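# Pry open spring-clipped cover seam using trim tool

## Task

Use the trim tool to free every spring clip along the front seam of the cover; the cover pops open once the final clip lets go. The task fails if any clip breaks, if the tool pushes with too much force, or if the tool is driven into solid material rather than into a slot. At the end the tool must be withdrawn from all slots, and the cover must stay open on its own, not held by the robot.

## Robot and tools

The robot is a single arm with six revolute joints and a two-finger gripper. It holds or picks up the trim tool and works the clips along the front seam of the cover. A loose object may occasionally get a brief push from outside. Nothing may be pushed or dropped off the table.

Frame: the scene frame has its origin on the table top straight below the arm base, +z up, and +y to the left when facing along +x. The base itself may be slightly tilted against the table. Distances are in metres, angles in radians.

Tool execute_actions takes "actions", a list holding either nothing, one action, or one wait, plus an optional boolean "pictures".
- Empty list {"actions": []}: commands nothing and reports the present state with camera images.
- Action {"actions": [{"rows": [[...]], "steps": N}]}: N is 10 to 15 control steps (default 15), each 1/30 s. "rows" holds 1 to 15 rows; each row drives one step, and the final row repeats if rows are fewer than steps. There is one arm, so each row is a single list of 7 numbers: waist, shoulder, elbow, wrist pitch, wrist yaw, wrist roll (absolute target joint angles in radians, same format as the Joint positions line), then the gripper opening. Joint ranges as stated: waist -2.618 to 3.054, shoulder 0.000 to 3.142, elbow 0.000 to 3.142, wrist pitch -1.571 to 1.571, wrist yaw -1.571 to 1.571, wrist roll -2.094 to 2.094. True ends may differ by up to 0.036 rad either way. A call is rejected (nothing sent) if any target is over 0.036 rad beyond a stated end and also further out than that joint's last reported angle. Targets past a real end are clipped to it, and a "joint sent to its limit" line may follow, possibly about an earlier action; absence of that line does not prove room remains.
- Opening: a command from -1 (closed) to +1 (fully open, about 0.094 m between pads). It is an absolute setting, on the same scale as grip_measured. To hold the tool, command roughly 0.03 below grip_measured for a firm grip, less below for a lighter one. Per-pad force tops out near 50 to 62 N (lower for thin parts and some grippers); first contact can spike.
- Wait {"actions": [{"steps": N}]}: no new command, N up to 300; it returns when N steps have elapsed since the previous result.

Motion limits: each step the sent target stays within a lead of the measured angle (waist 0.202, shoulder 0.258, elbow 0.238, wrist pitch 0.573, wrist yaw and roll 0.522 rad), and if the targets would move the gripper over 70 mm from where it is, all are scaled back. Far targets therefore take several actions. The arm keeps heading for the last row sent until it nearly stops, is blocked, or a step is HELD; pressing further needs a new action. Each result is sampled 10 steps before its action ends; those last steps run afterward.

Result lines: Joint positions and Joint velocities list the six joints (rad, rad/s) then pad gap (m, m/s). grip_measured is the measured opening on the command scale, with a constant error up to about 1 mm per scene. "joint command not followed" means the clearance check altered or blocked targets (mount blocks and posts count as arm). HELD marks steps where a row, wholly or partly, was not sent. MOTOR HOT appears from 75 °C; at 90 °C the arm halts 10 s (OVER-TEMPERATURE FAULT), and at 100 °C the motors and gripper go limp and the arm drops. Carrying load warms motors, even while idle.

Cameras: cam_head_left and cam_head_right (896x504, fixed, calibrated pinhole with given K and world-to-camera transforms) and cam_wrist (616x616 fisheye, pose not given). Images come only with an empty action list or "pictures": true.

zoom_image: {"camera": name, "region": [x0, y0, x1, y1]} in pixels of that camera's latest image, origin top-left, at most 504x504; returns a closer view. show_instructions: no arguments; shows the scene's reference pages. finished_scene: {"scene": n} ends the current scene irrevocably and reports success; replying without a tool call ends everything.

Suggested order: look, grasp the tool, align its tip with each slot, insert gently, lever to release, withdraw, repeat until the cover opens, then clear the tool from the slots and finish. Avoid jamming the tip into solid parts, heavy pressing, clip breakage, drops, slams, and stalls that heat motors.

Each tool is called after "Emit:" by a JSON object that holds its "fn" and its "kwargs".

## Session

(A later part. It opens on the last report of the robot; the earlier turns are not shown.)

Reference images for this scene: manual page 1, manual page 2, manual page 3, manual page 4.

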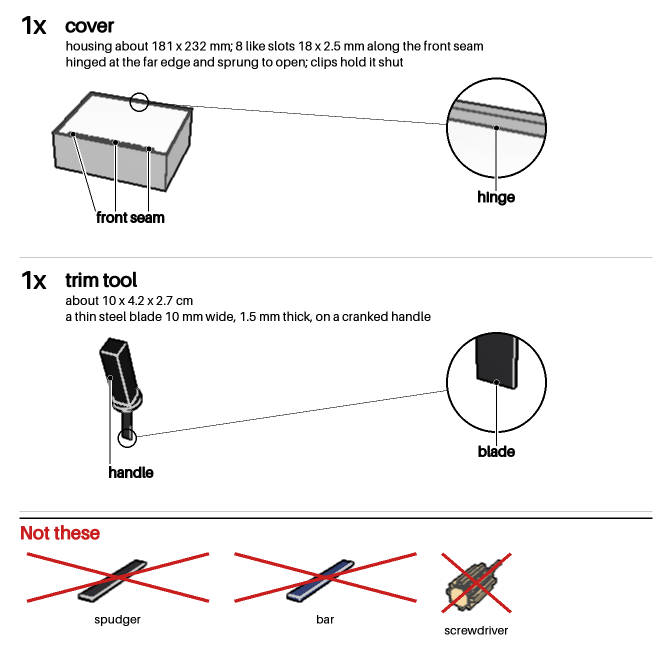

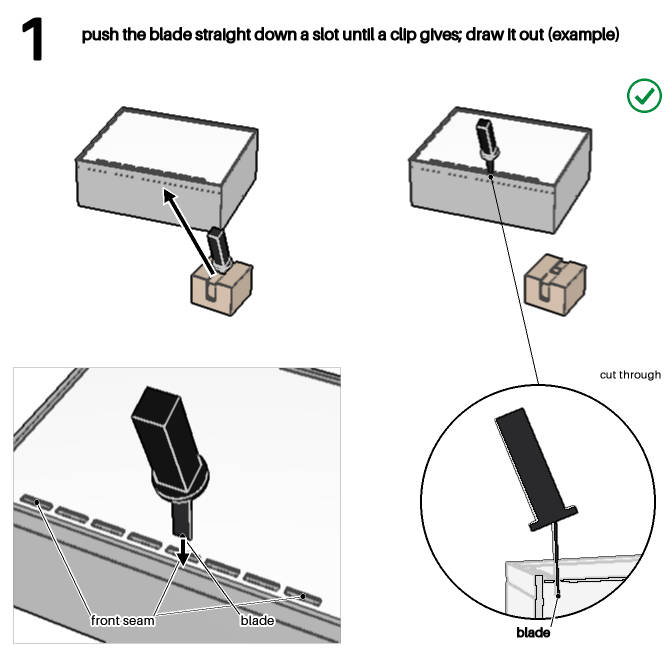

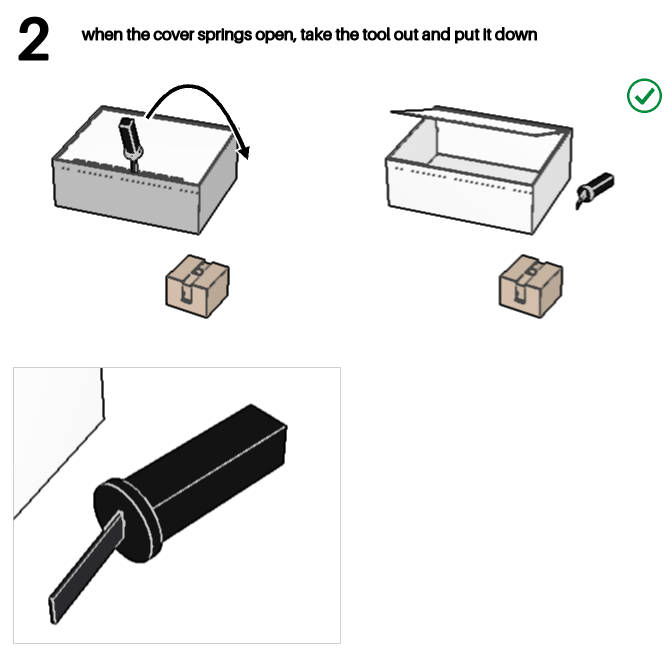

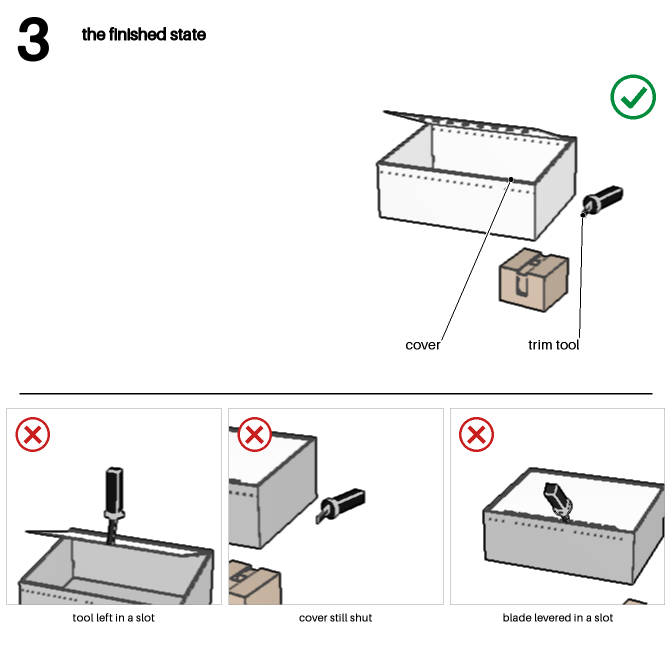

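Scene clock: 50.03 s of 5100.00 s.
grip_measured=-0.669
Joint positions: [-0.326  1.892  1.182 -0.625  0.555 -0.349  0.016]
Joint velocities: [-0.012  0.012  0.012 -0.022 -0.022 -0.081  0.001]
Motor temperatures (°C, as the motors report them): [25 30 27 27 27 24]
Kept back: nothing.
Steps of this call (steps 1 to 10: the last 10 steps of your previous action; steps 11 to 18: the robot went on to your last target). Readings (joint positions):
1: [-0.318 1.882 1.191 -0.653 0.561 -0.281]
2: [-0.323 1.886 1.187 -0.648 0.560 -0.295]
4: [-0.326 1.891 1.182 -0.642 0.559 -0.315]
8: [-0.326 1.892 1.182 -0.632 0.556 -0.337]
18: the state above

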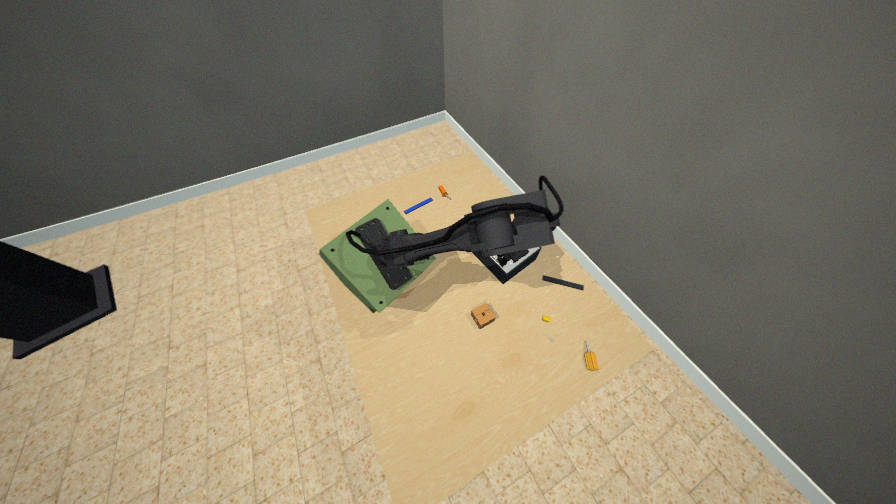

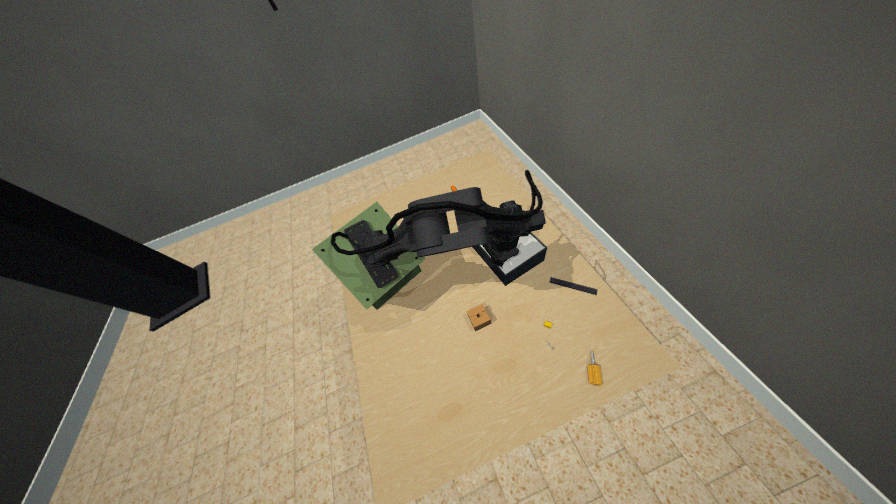

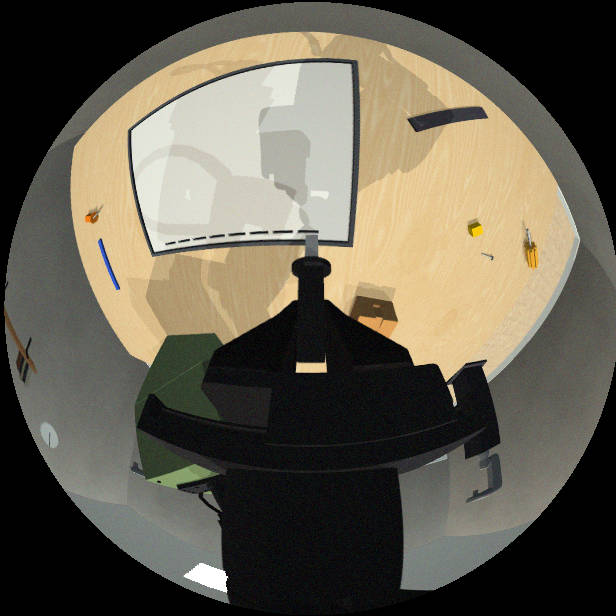

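Emit:
{"fn": "execute_actions", "kwargs": {"actions": [{"rows": [[-0.346,1.915,1.182,-0.60,0.555,-0.349,-0.69],[-0.332,1.922,1.182,-0.595,0.555,-0.349,-0.69],[-0.332,1.93,1.182,-0.59,0.555,-0.349,-0.69]], "steps": 15}]}}

Emit:
{"fn": "execute_actions", "kwargs": {"actions": [{"steps": 15}], "pictures": true}}

Emit:
{"fn": "zoom_image", "kwargs": {"camera": "cam_wrist", "region": [262, 210, 362, 280]}}

Scene clock: 53.60 s of 5100.00 s.
grip_measured=-0.669
Joint positions: [-0.332  1.907  1.182 -0.612  0.554 -0.351  0.016]
Joint velocities: [-0.007  0.168 -0.022 -0.051  0.007 -0.022 -0.001]
Motor temperatures (°C, as the motors report them): [25 30 27 26 27 24]
Steps of this call (steps 1 to 15: the robot went on to your last target; steps 16 to 90: nothing new was sent; then 0.40 s passed at rest; steps 91 to 95: the first 5 steps of this action). Readings (joint positions):
91: [-0.328 1.892 1.182 -0.623 0.554 -0.351]
92: [-0.330 1.893 1.182 -0.621 0.554 -0.351]
94: [-0.332 1.901 1.182 -0.614 0.554 -0.351]
95: the state above

Scene clock: 54.10 s of 5100.00 s.
grip_measured=-0.669
Joint positions: [-0.332  1.91   1.182 -0.612  0.557 -0.351  0.016]
Joint velocities: [-0.012 -0.002  0.002  0.007 -0.007 -0.081 -0.001]
Motor temperatures (°C, as the motors report them): [25 30 27 26 27 24]
Kept back: nothing.
Steps of this call (steps 1 to 10: the last 10 steps of your previous action; steps 11 to 15: the robot went on to your last target). Readings (joint positions):
1: [-0.332 1.910 1.182 -0.612 0.557 -0.351]
2: [-0.332 1.910 1.182 -0.612 0.557 -0.351]
4: [-0.332 1.910 1.182 -0.612 0.557 -0.351]
8: [-0.332 1.910 1.182 -0.612 0.557 -0.351]
15: the state above
The arm was judged still, so your last target was given up. Only a new action makes it travel on or press farther. Fingers that are still opening or closing keep moving.

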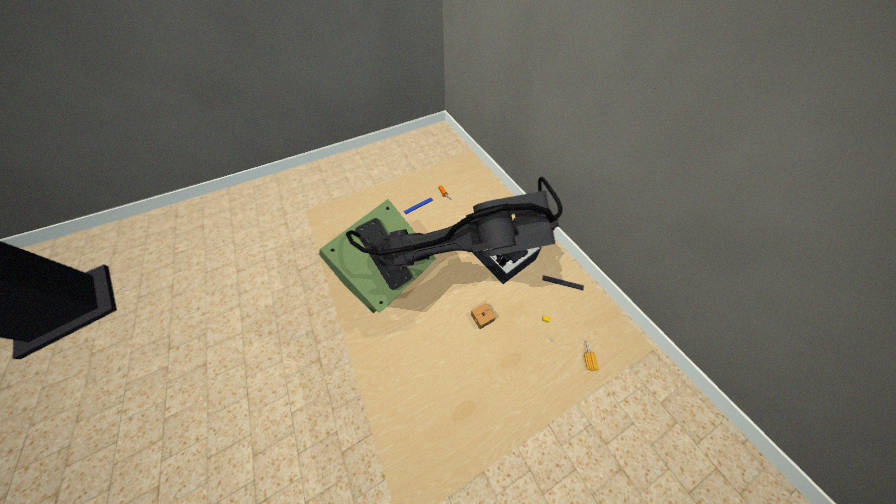

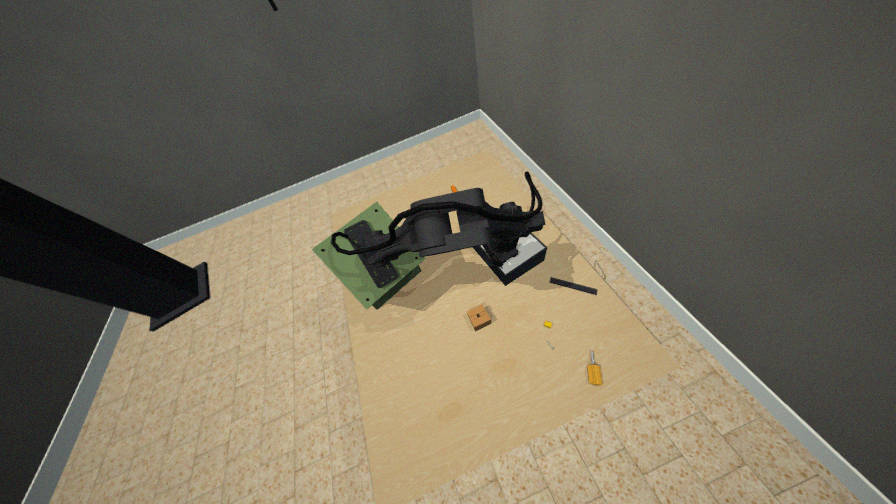

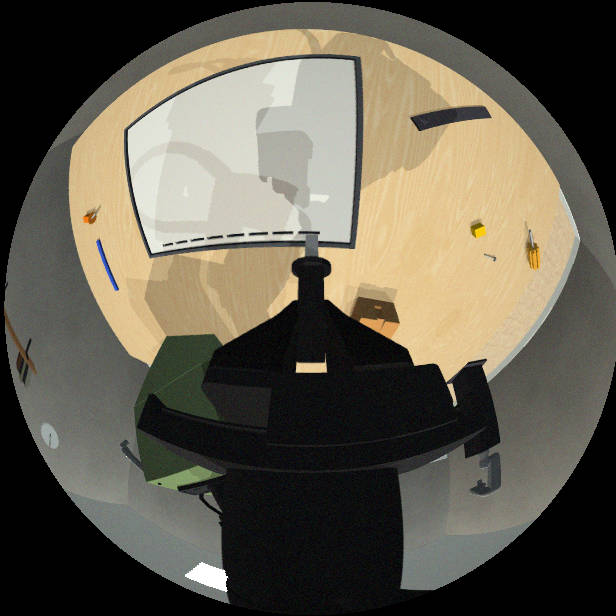

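Region (262, 210, 362, 280) of cam_wrist's 616x616 image, scaled by 5.040, with more detail than that image has; it fills the top 353 rows of this view, and the rest is white.

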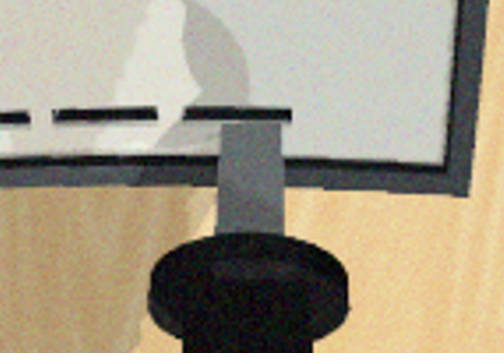

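Emit:
{"fn": "execute_actions", "kwargs": {"actions": [{"rows": [[-0.332,1.938,1.182,-0.585,0.557,-0.351,-0.69],[-0.332,1.94,1.182,-0.583,0.557,-0.351,-0.69],[-0.332,1.942,1.182,-0.582,0.557,-0.351,-0.69]], "steps": 12}]}}

Emit:
{"fn": "execute_actions", "kwargs": {"actions": [{"steps": 13}], "pictures": true}}

Emit:
{"fn": "zoom_image", "kwargs": {"camera": "cam_wrist", "region": [262, 210, 362, 280]}}

Scene clock: 55.70 s of 5100.00 s.
grip_measured=-0.669
Joint positions: [-0.332  1.91   1.182 -0.612  0.557 -0.351  0.016]
Joint velocities: [-0.002 -0.002  0.007 -0.022 -0.022 -0.022 -0.001]
Motor temperatures (°C, as the motors report them): [25 30 26 26 27 24]
Steps of this call (steps 1 to 46: nothing new was sent; steps 47 to 48: the first 2 steps of this action). Readings (joint positions):
47: [-0.332 1.910 1.182 -0.612 0.557 -0.351]
48: the state above

Scene clock: 56.13 s of 5100.00 s.
grip_measured=-0.669
Joint positions: [-0.332  1.91   1.182 -0.612  0.557 -0.351  0.016]
Joint velocities: [-0.002 -0.017 -0.002  0.037 -0.007 -0.051 -0.001]
Motor temperatures (°C, as the motors report them): [25 30 26 26 27 24]
Kept back: nothing.
Steps of this call (steps 1 to 10: the last 10 steps of your previous action; steps 11 to 13: the robot went on to your last target). Readings (joint positions):
1: [-0.332 1.910 1.182 -0.612 0.557 -0.351]
2: [-0.332 1.910 1.182 -0.612 0.557 -0.351]
4: [-0.332 1.910 1.182 -0.612 0.557 -0.351]
8: [-0.332 1.910 1.182 -0.612 0.557 -0.351]
13: the state above

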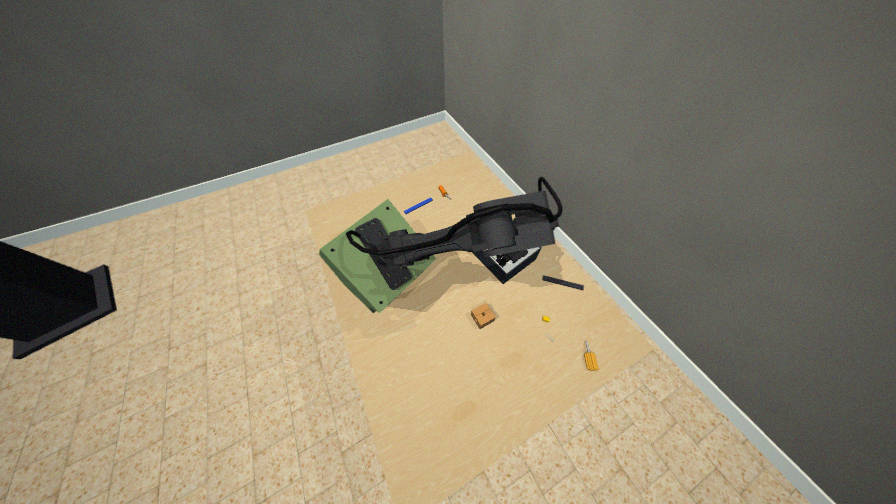

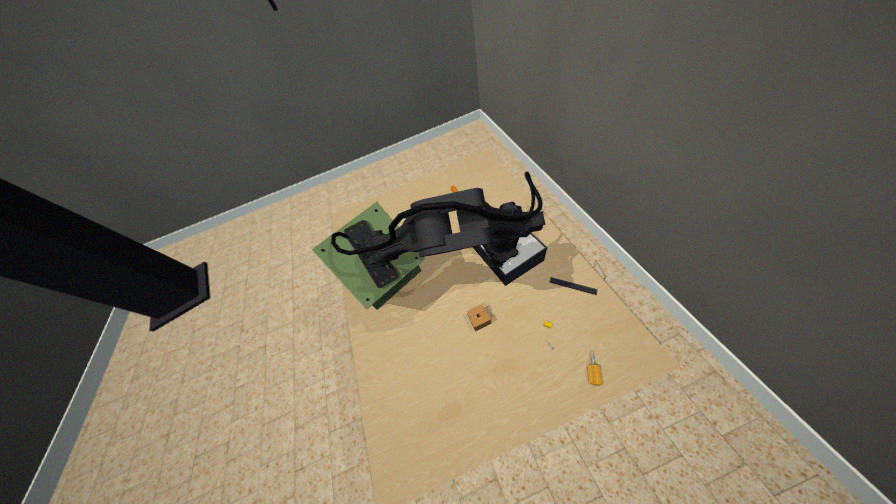

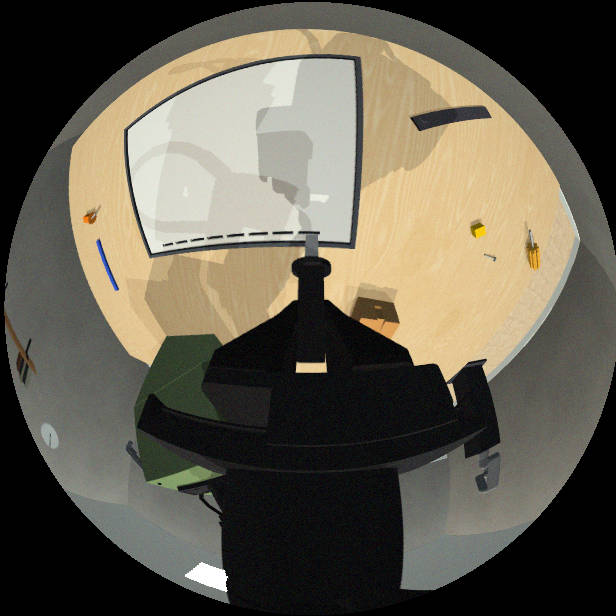

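Region (262, 210, 362, 280) of cam_wrist's 616x616 image, scaled by 5.040, with more detail than that image has; it fills the top 353 rows of this view, and the rest is white.

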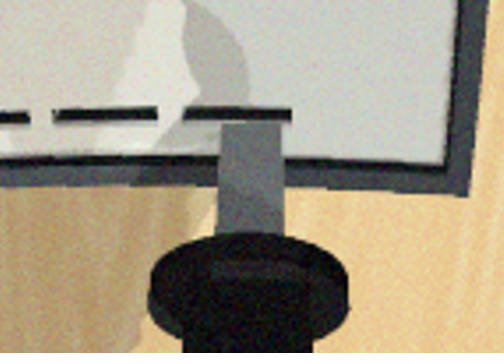

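Emit:
{"fn": "zoom_image", "kwargs": {"camera": "cam_head_left", "region": [470, 235, 530, 285]}}

Emit:
{"fn": "zoom_image", "kwargs": {"camera": "cam_wrist", "region": [290, 220, 335, 250]}}

Region (470, 235, 530, 285) of cam_head_left's 896x504 image, scaled by 8.400, with more detail than that image has.

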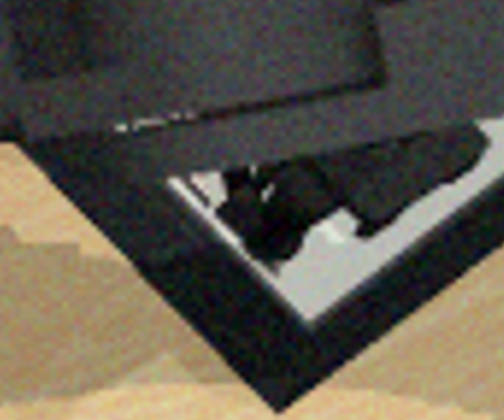

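Region (290, 220, 335, 250) of cam_wrist's 616x616 image, scaled by 11.200, with more detail than that image has.

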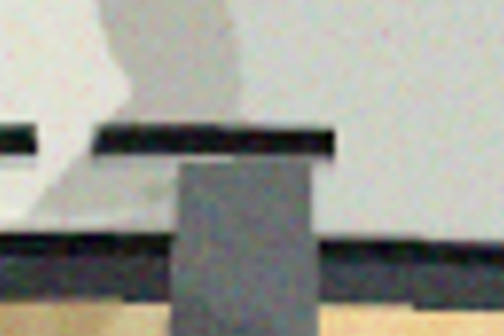

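Emit:
{"fn": "execute_actions", "kwargs": {"actions": [{"rows": [[-0.332,1.888,1.182,-0.612,0.557,-0.351,-0.69],[-0.332,1.888,1.182,-0.612,0.557,-0.351,-0.69],[-0.332,1.887,1.182,-0.612,0.557,-0.351,-0.69]], "steps": 12}]}}

Emit:
{"fn": "execute_actions", "kwargs": {"actions": [{"steps": 13}], "pictures": true}}

Emit:
{"fn": "zoom_image", "kwargs": {"camera": "cam_wrist", "region": [262, 210, 362, 280]}}

Scene clock: 58.60 s of 5100.00 s.
grip_measured=-0.669
Joint positions: [-0.332  1.907  1.182 -0.612  0.557 -0.351  0.016]
Joint velocities: [-0.007 -0.042 -0.017  0.066  0.022  0.007 -0.   ]
Motor temperatures (°C, as the motors report them): [26 30 26 26 27 24]
Steps of this call (steps 1 to 15: the robot went on to your last target; steps 16 to 72: nothing new was sent; steps 73 to 74: the first 2 steps of this action). Readings (joint positions):
73: [-0.332 1.909 1.182 -0.612 0.557 -0.351]
74: the state above

Scene clock: 59.03 s of 5100.00 s.
grip_measured=-0.669
Joint positions: [-0.332  1.906  1.182 -0.612  0.557 -0.351  0.016]
Joint velocities: [-0.012 -0.017 -0.007  0.037 -0.066  0.037  0.001]
Motor temperatures (°C, as the motors report them): [26 30 26 26 27 24]
Kept back: nothing.
Steps of this call (steps 1 to 10: the last 10 steps of your previous action; steps 11 to 13: the robot went on to your last target). Readings (joint positions):
1: [-0.332 1.906 1.182 -0.612 0.557 -0.351]
2: [-0.332 1.906 1.182 -0.612 0.557 -0.351]
4: [-0.332 1.906 1.182 -0.612 0.557 -0.351]
8: [-0.332 1.906 1.182 -0.612 0.557 -0.351]
13: the state above

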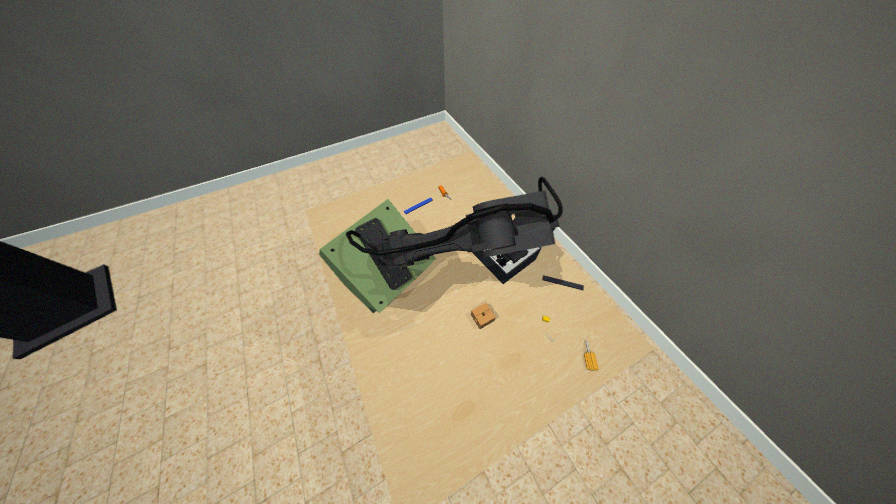

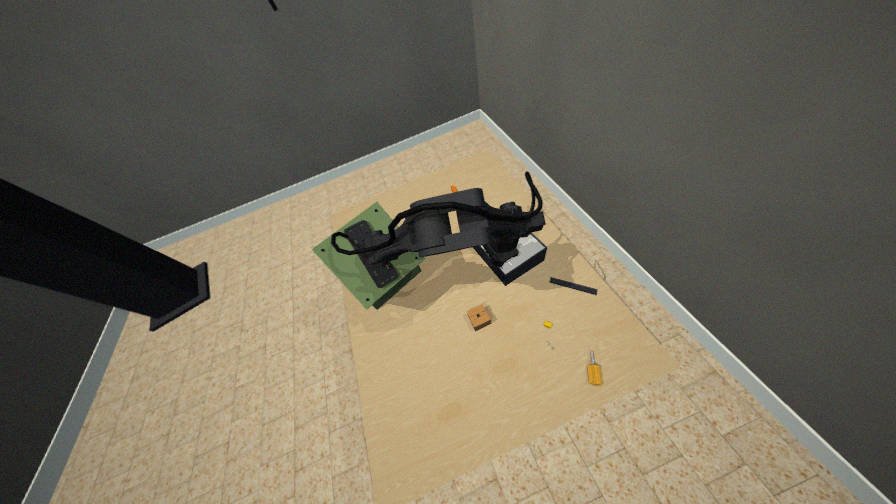

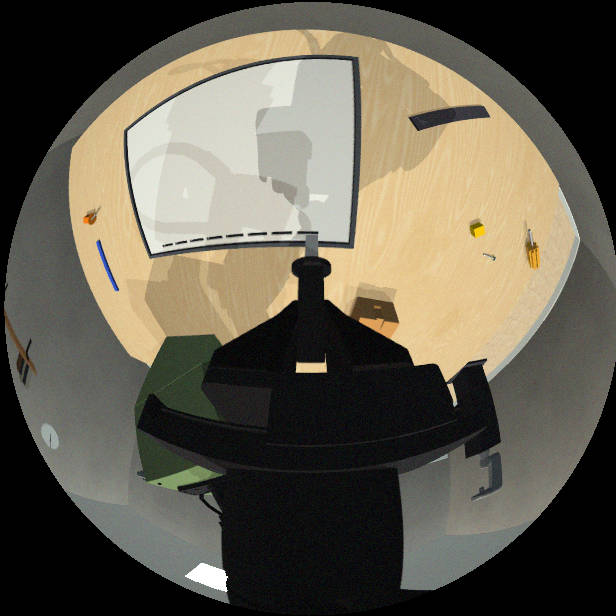

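Region (262, 210, 362, 280) of cam_wrist's 616x616 image, scaled by 5.040, with more detail than that image has; it fills the top 353 rows of this view, and the rest is white.

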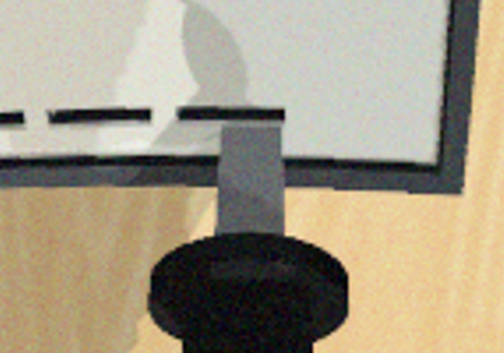

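Emit:
{"fn": "execute_actions", "kwargs": {"actions": [{"rows": [[-0.308,1.906,1.182,-0.612,0.557,-0.351,-0.69],[-0.308,1.906,1.182,-0.612,0.557,-0.351,-0.69],[-0.308,1.906,1.182,-0.582,0.557,-0.351,-0.69],[-0.308,1.906,1.182,-0.582,0.557,-0.351,-0.69],[-0.308,1.906,1.182,-0.587,0.557,-0.351,-0.69]], "steps": 13}]}}

Emit:
{"fn": "execute_actions", "kwargs": {"actions": [{"steps": 13}], "pictures": true}}

Emit:
{"fn": "zoom_image", "kwargs": {"camera": "cam_wrist", "region": [262, 210, 362, 280]}}

Scene clock: 60.03 s of 5100.00 s.
grip_measured=-0.669
Joint positions: [-0.332  1.906  1.182 -0.611  0.557 -0.351  0.016]
Joint velocities: [ 0.007 -0.002 -0.007  0.066 -0.022 -0.066  0.   ]
Motor temperatures (°C, as the motors report them): [26 30 26 26 27 24]
Steps of this call (steps 1 to 15: the robot went on to your last target; steps 16 to 27: nothing new was sent; steps 28 to 30: the first 3 steps of this action). Readings (joint positions):
28: [-0.332 1.906 1.182 -0.612 0.557 -0.351]
29: [-0.332 1.906 1.182 -0.612 0.557 -0.351]
30: the state above

Scene clock: 60.47 s of 5100.00 s.
grip_measured=-0.669
Joint positions: [-0.332  1.906  1.182 -0.604  0.557 -0.351  0.016]
Joint velocities: [-0.002 -0.007 -0.007  0.051  0.037  0.081 -0.   ]
Motor temperatures (°C, as the motors report them): [26 30 26 26 27 24]
Kept back: nothing.
Steps of this call (steps 1 to 10: the last 10 steps of your previous action; steps 11 to 13: the robot went on to your last target). Readings (joint positions):
1: [-0.332 1.906 1.182 -0.609 0.557 -0.351]
2: [-0.332 1.906 1.182 -0.607 0.557 -0.351]
4: [-0.332 1.906 1.182 -0.606 0.557 -0.351]
8: [-0.332 1.906 1.182 -0.604 0.557 -0.351]
13: the state above

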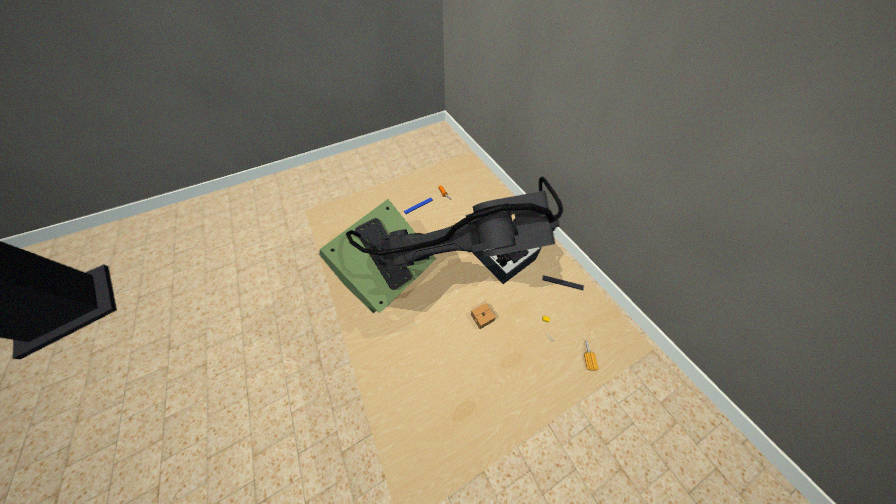

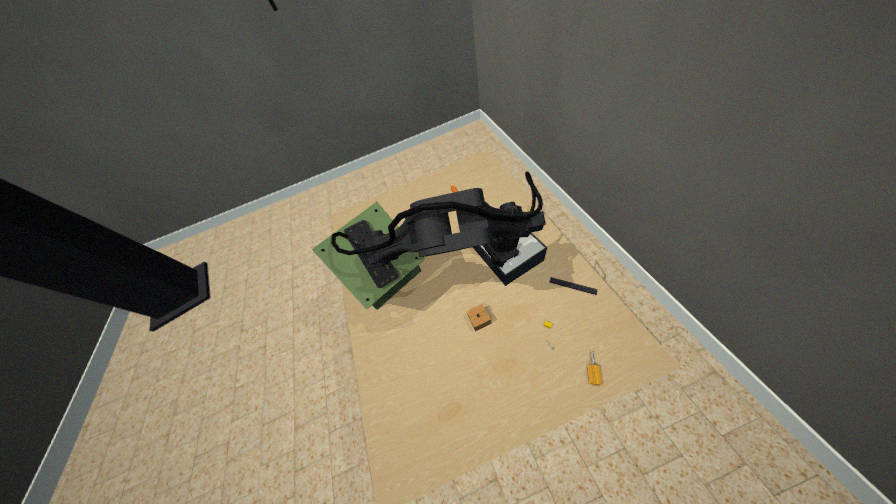

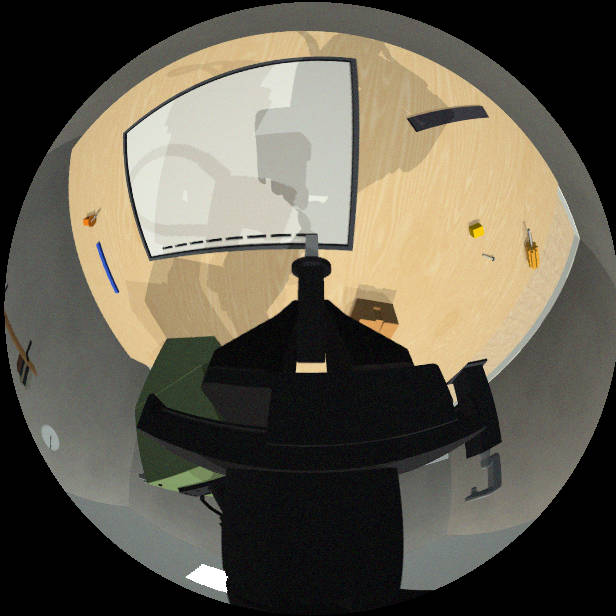

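Region (262, 210, 362, 280) of cam_wrist's 616x616 image, scaled by 5.040, with more detail than that image has; it fills the top 353 rows of this view, and the rest is white.

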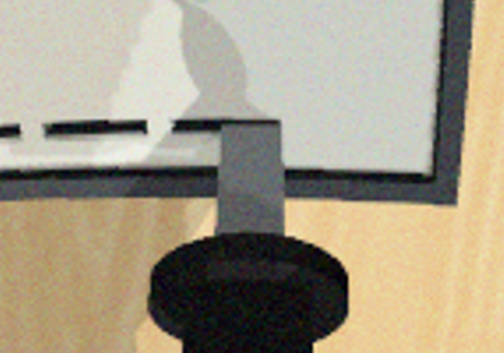

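Emit:
{"fn": "execute_actions", "kwargs": {"actions": [{"rows": [[-0.30,1.906,1.182,-0.604,0.557,-0.351,-0.69],[-0.30,1.906,1.182,-0.604,0.557,-0.351,-0.69],[-0.302,1.906,1.182,-0.604,0.557,-0.351,-0.69],[-0.305,1.906,1.182,-0.604,0.557,-0.351,-0.69]], "steps": 12}]}}

Emit:
{"fn": "execute_actions", "kwargs": {"actions": [{"steps": 13}], "pictures": true}}

Emit:
{"fn": "zoom_image", "kwargs": {"camera": "cam_wrist", "region": [262, 210, 362, 280]}}

Scene clock: 61.37 s of 5100.00 s.
grip_measured=-0.669
Joint positions: [-0.329  1.906  1.182 -0.604  0.557 -0.351  0.016]
Joint velocities: [ 0.061 -0.022 -0.007  0.037  0.007 -0.051  0.   ]
Motor temperatures (°C, as the motors report them): [26 30 26 26 27 24]
Steps of this call (steps 1 to 15: the robot went on to your last target; steps 16 to 25: nothing new was sent; steps 26 to 27: the first 2 steps of this action). Readings (joint positions):
26: [-0.331 1.906 1.182 -0.604 0.557 -0.351]
27: the state above

Scene clock: 61.80 s of 5100.00 s.
grip_measured=-0.669
Joint positions: [-0.322  1.906  1.182 -0.604  0.557 -0.351  0.016]
Joint velocities: [-0.002 -0.017  0.002 -0.037  0.037 -0.051  0.   ]
Motor temperatures (°C, as the motors report them): [26 30 26 26 27 24]
Kept back: nothing.
Steps of this call (steps 1 to 10: the last 10 steps of your previous action; steps 11 to 13: the robot went on to your last target). Readings (joint positions):
1: [-0.326 1.906 1.182 -0.604 0.557 -0.351]
2: [-0.324 1.906 1.182 -0.604 0.557 -0.351]
4: [-0.322 1.906 1.182 -0.604 0.557 -0.351]
8: [-0.322 1.906 1.182 -0.604 0.557 -0.351]
13: the state above

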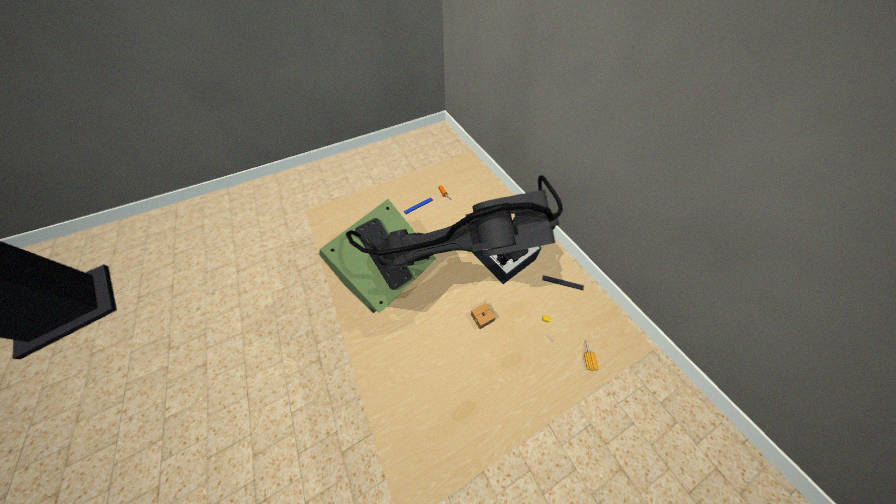

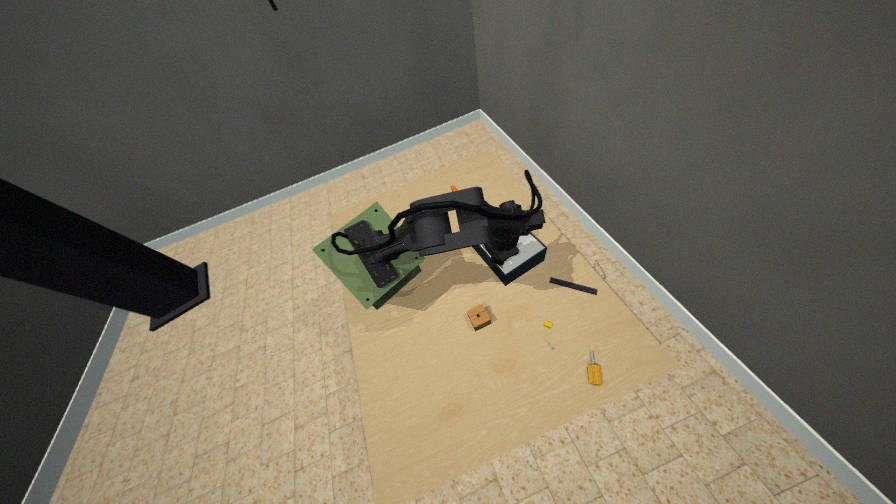

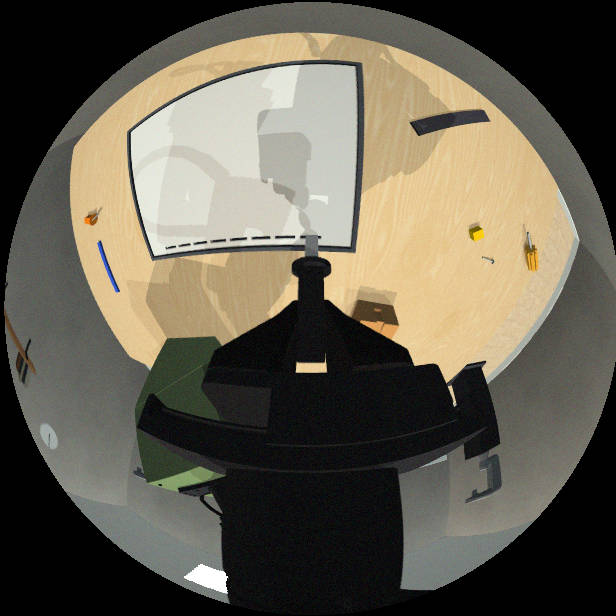

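Region (262, 210, 362, 280) of cam_wrist's 616x616 image, scaled by 5.040, with more detail than that image has; it fills the top 353 rows of this view, and the rest is white.

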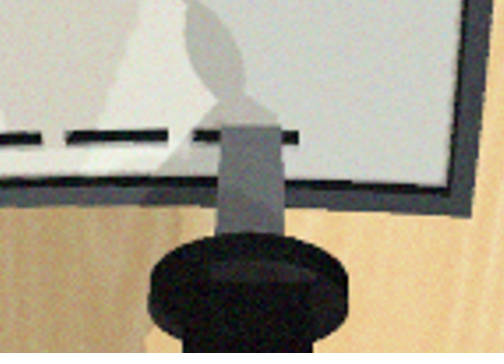

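Emit:
{"fn": "execute_actions", "kwargs": {"actions": [{"rows": [[-0.322,1.906,1.182,-0.634,0.557,-0.351,-0.69],[-0.322,1.906,1.182,-0.634,0.557,-0.351,-0.69],[-0.322,1.906,1.182,-0.631,0.557,-0.351,-0.69]], "steps": 12}]}}

Emit:
{"fn": "execute_actions", "kwargs": {"actions": [{"steps": 13}], "pictures": true}}

Emit:
{"fn": "zoom_image", "kwargs": {"camera": "cam_wrist", "region": [262, 210, 362, 280]}}

Scene clock: 63.77 s of 5100.00 s.
grip_measured=-0.669
Joint positions: [-0.322  1.906  1.182 -0.607  0.557 -0.351  0.016]
Joint velocities: [-0.012 -0.002  0.012 -0.051  0.022  0.037 -0.   ]
Motor temperatures (°C, as the motors report them): [26 30 26 26 27 24]
Steps of this call (steps 1 to 15: the robot went on to your last target; steps 16 to 57: nothing new was sent; steps 58 to 59: the first 2 steps of this action). Readings (joint positions):
58: [-0.322 1.906 1.182 -0.605 0.557 -0.351]
59: the state above

Scene clock: 64.20 s of 5100.00 s.
grip_measured=-0.669
Joint positions: [-0.322  1.906  1.182 -0.613  0.557 -0.351  0.016]
Joint velocities: [-0.002  0.002  0.002  0.051  0.022 -0.066  0.001]
Motor temperatures (°C, as the motors report them): [26 30 26 26 27 24]
Kept back: nothing.
Steps of this call (steps 1 to 10: the last 10 steps of your previous action; steps 11 to 13: the robot went on to your last target). Readings (joint positions):
1: [-0.322 1.906 1.182 -0.609 0.557 -0.351]
2: [-0.322 1.906 1.182 -0.610 0.557 -0.351]
4: [-0.322 1.906 1.182 -0.611 0.557 -0.351]
8: [-0.322 1.906 1.182 -0.613 0.557 -0.351]
13: the state above

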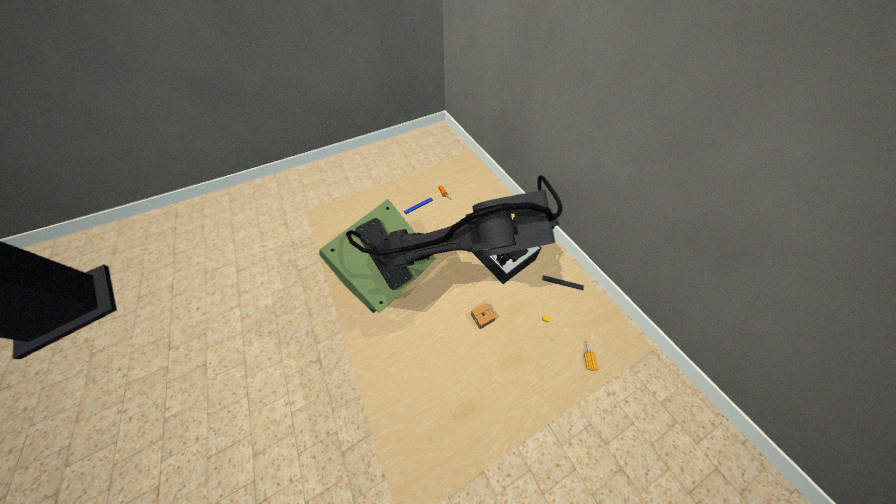

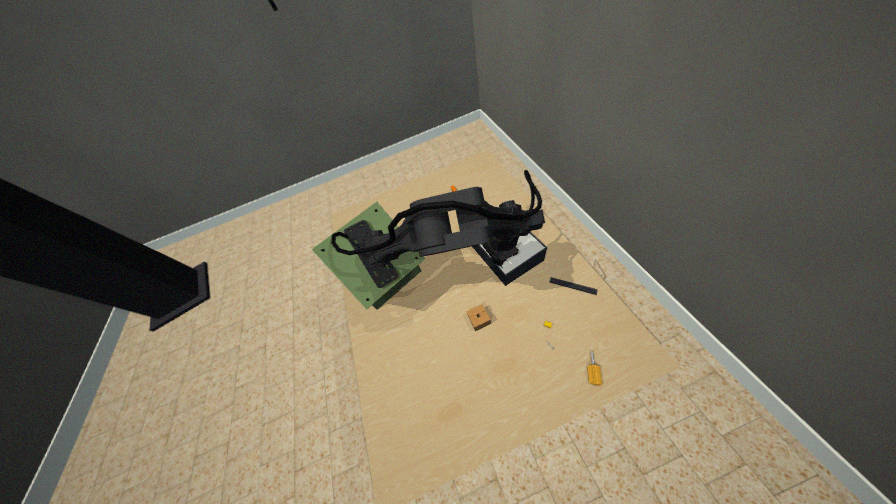

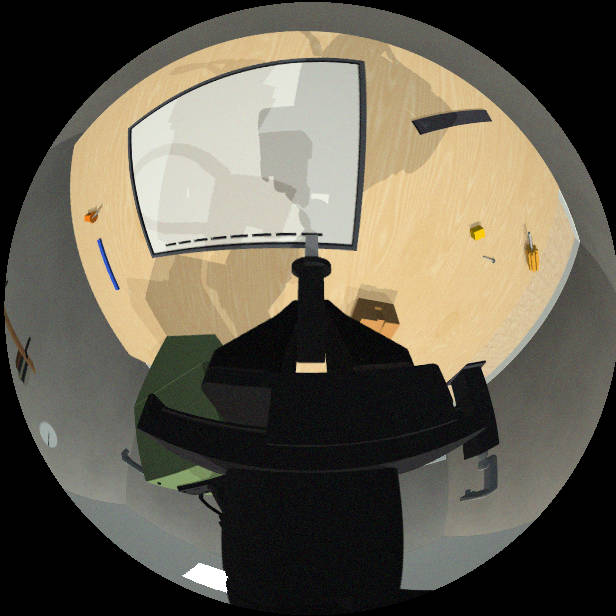

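Region (262, 210, 362, 280) of cam_wrist's 616x616 image, scaled by 5.040, with more detail than that image has; it fills the top 353 rows of this view, and the rest is white.

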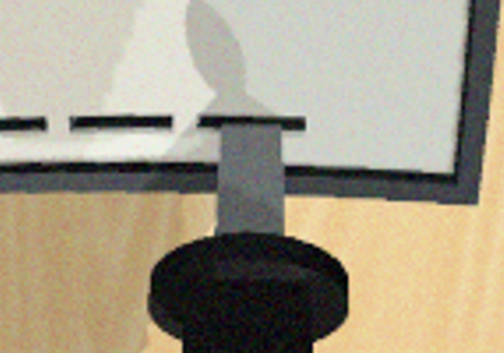

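Emit:
{"fn": "execute_actions", "kwargs": {"actions": [{"rows": [[-0.344,1.93,1.182,-0.583,0.557,-0.351,-0.69],[-0.330,1.928,1.182,-0.585,0.557,-0.351,-0.69],[-0.329,1.921,1.182,-0.591,0.557,-0.351,-0.69]], "steps": 12}]}}

Emit:
{"fn": "execute_actions", "kwargs": {"actions": [{"steps": 13}], "pictures": true}}

Emit:
{"fn": "zoom_image", "kwargs": {"camera": "cam_wrist", "region": [262, 210, 362, 280]}}

Scene clock: 65.43 s of 5100.00 s.
grip_measured=-0.669
Joint positions: [-0.326  1.907  1.182 -0.61   0.557 -0.351  0.016]
Joint velocities: [-0.085  0.027 -0.007  0.081 -0.007  0.022 -0.002]
Motor temperatures (°C, as the motors report them): [26 30 26 26 27 24]
Steps of this call (steps 1 to 15: the robot went on to your last target; steps 16 to 35: nothing new was sent; steps 36 to 37: the first 2 steps of this action). Readings (joint positions):
36: [-0.324 1.906 1.182 -0.612 0.557 -0.351]
37: the state above

Scene clock: 65.87 s of 5100.00 s.
grip_measured=-0.669
Joint positions: [-0.329  1.907  1.182 -0.607  0.557 -0.351  0.016]
Joint velocities: [-0.017 -0.007  0.017 -0.007 -0.051  0.051  0.   ]
Motor temperatures (°C, as the motors report them): [26 30 26 26 27 24]
Kept back: nothing.
Steps of this call (steps 1 to 10: the last 10 steps of your previous action; steps 11 to 13: the robot went on to your last target). Readings (joint positions):
1: [-0.328 1.907 1.182 -0.608 0.557 -0.351]
2: [-0.329 1.907 1.182 -0.608 0.557 -0.351]
4: [-0.329 1.907 1.182 -0.607 0.557 -0.351]
8: [-0.329 1.907 1.182 -0.607 0.557 -0.351]
13: the state above

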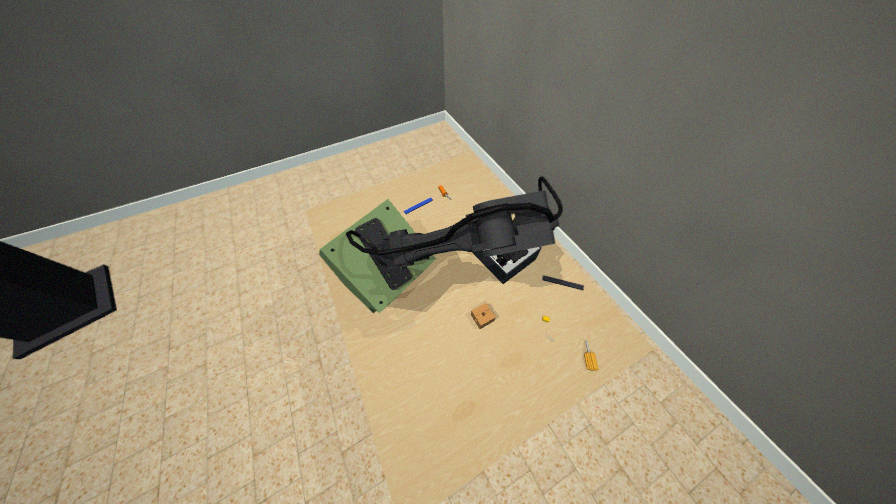

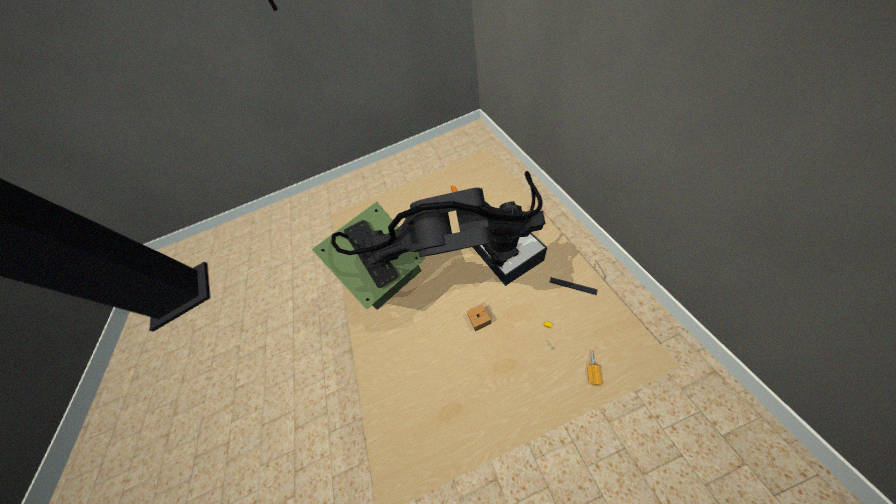

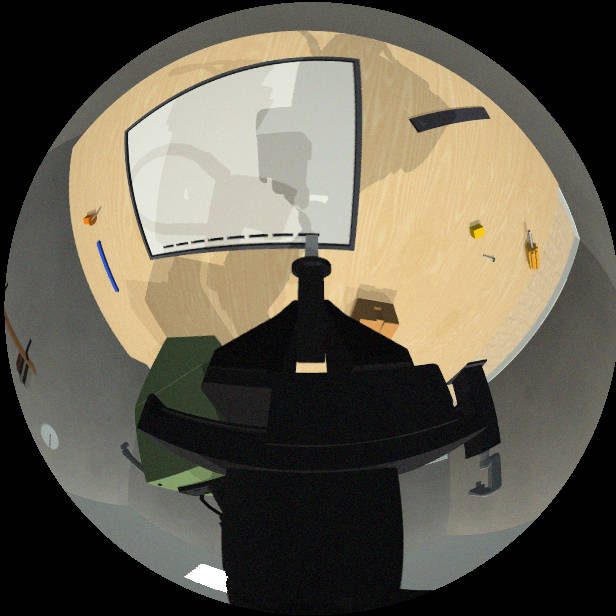

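Region (262, 210, 362, 280) of cam_wrist's 616x616 image, scaled by 5.040, with more detail than that image has; it fills the top 353 rows of this view, and the rest is white.

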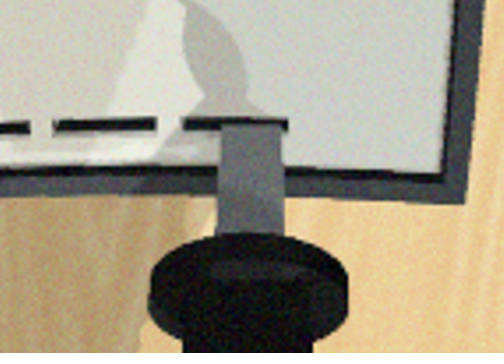

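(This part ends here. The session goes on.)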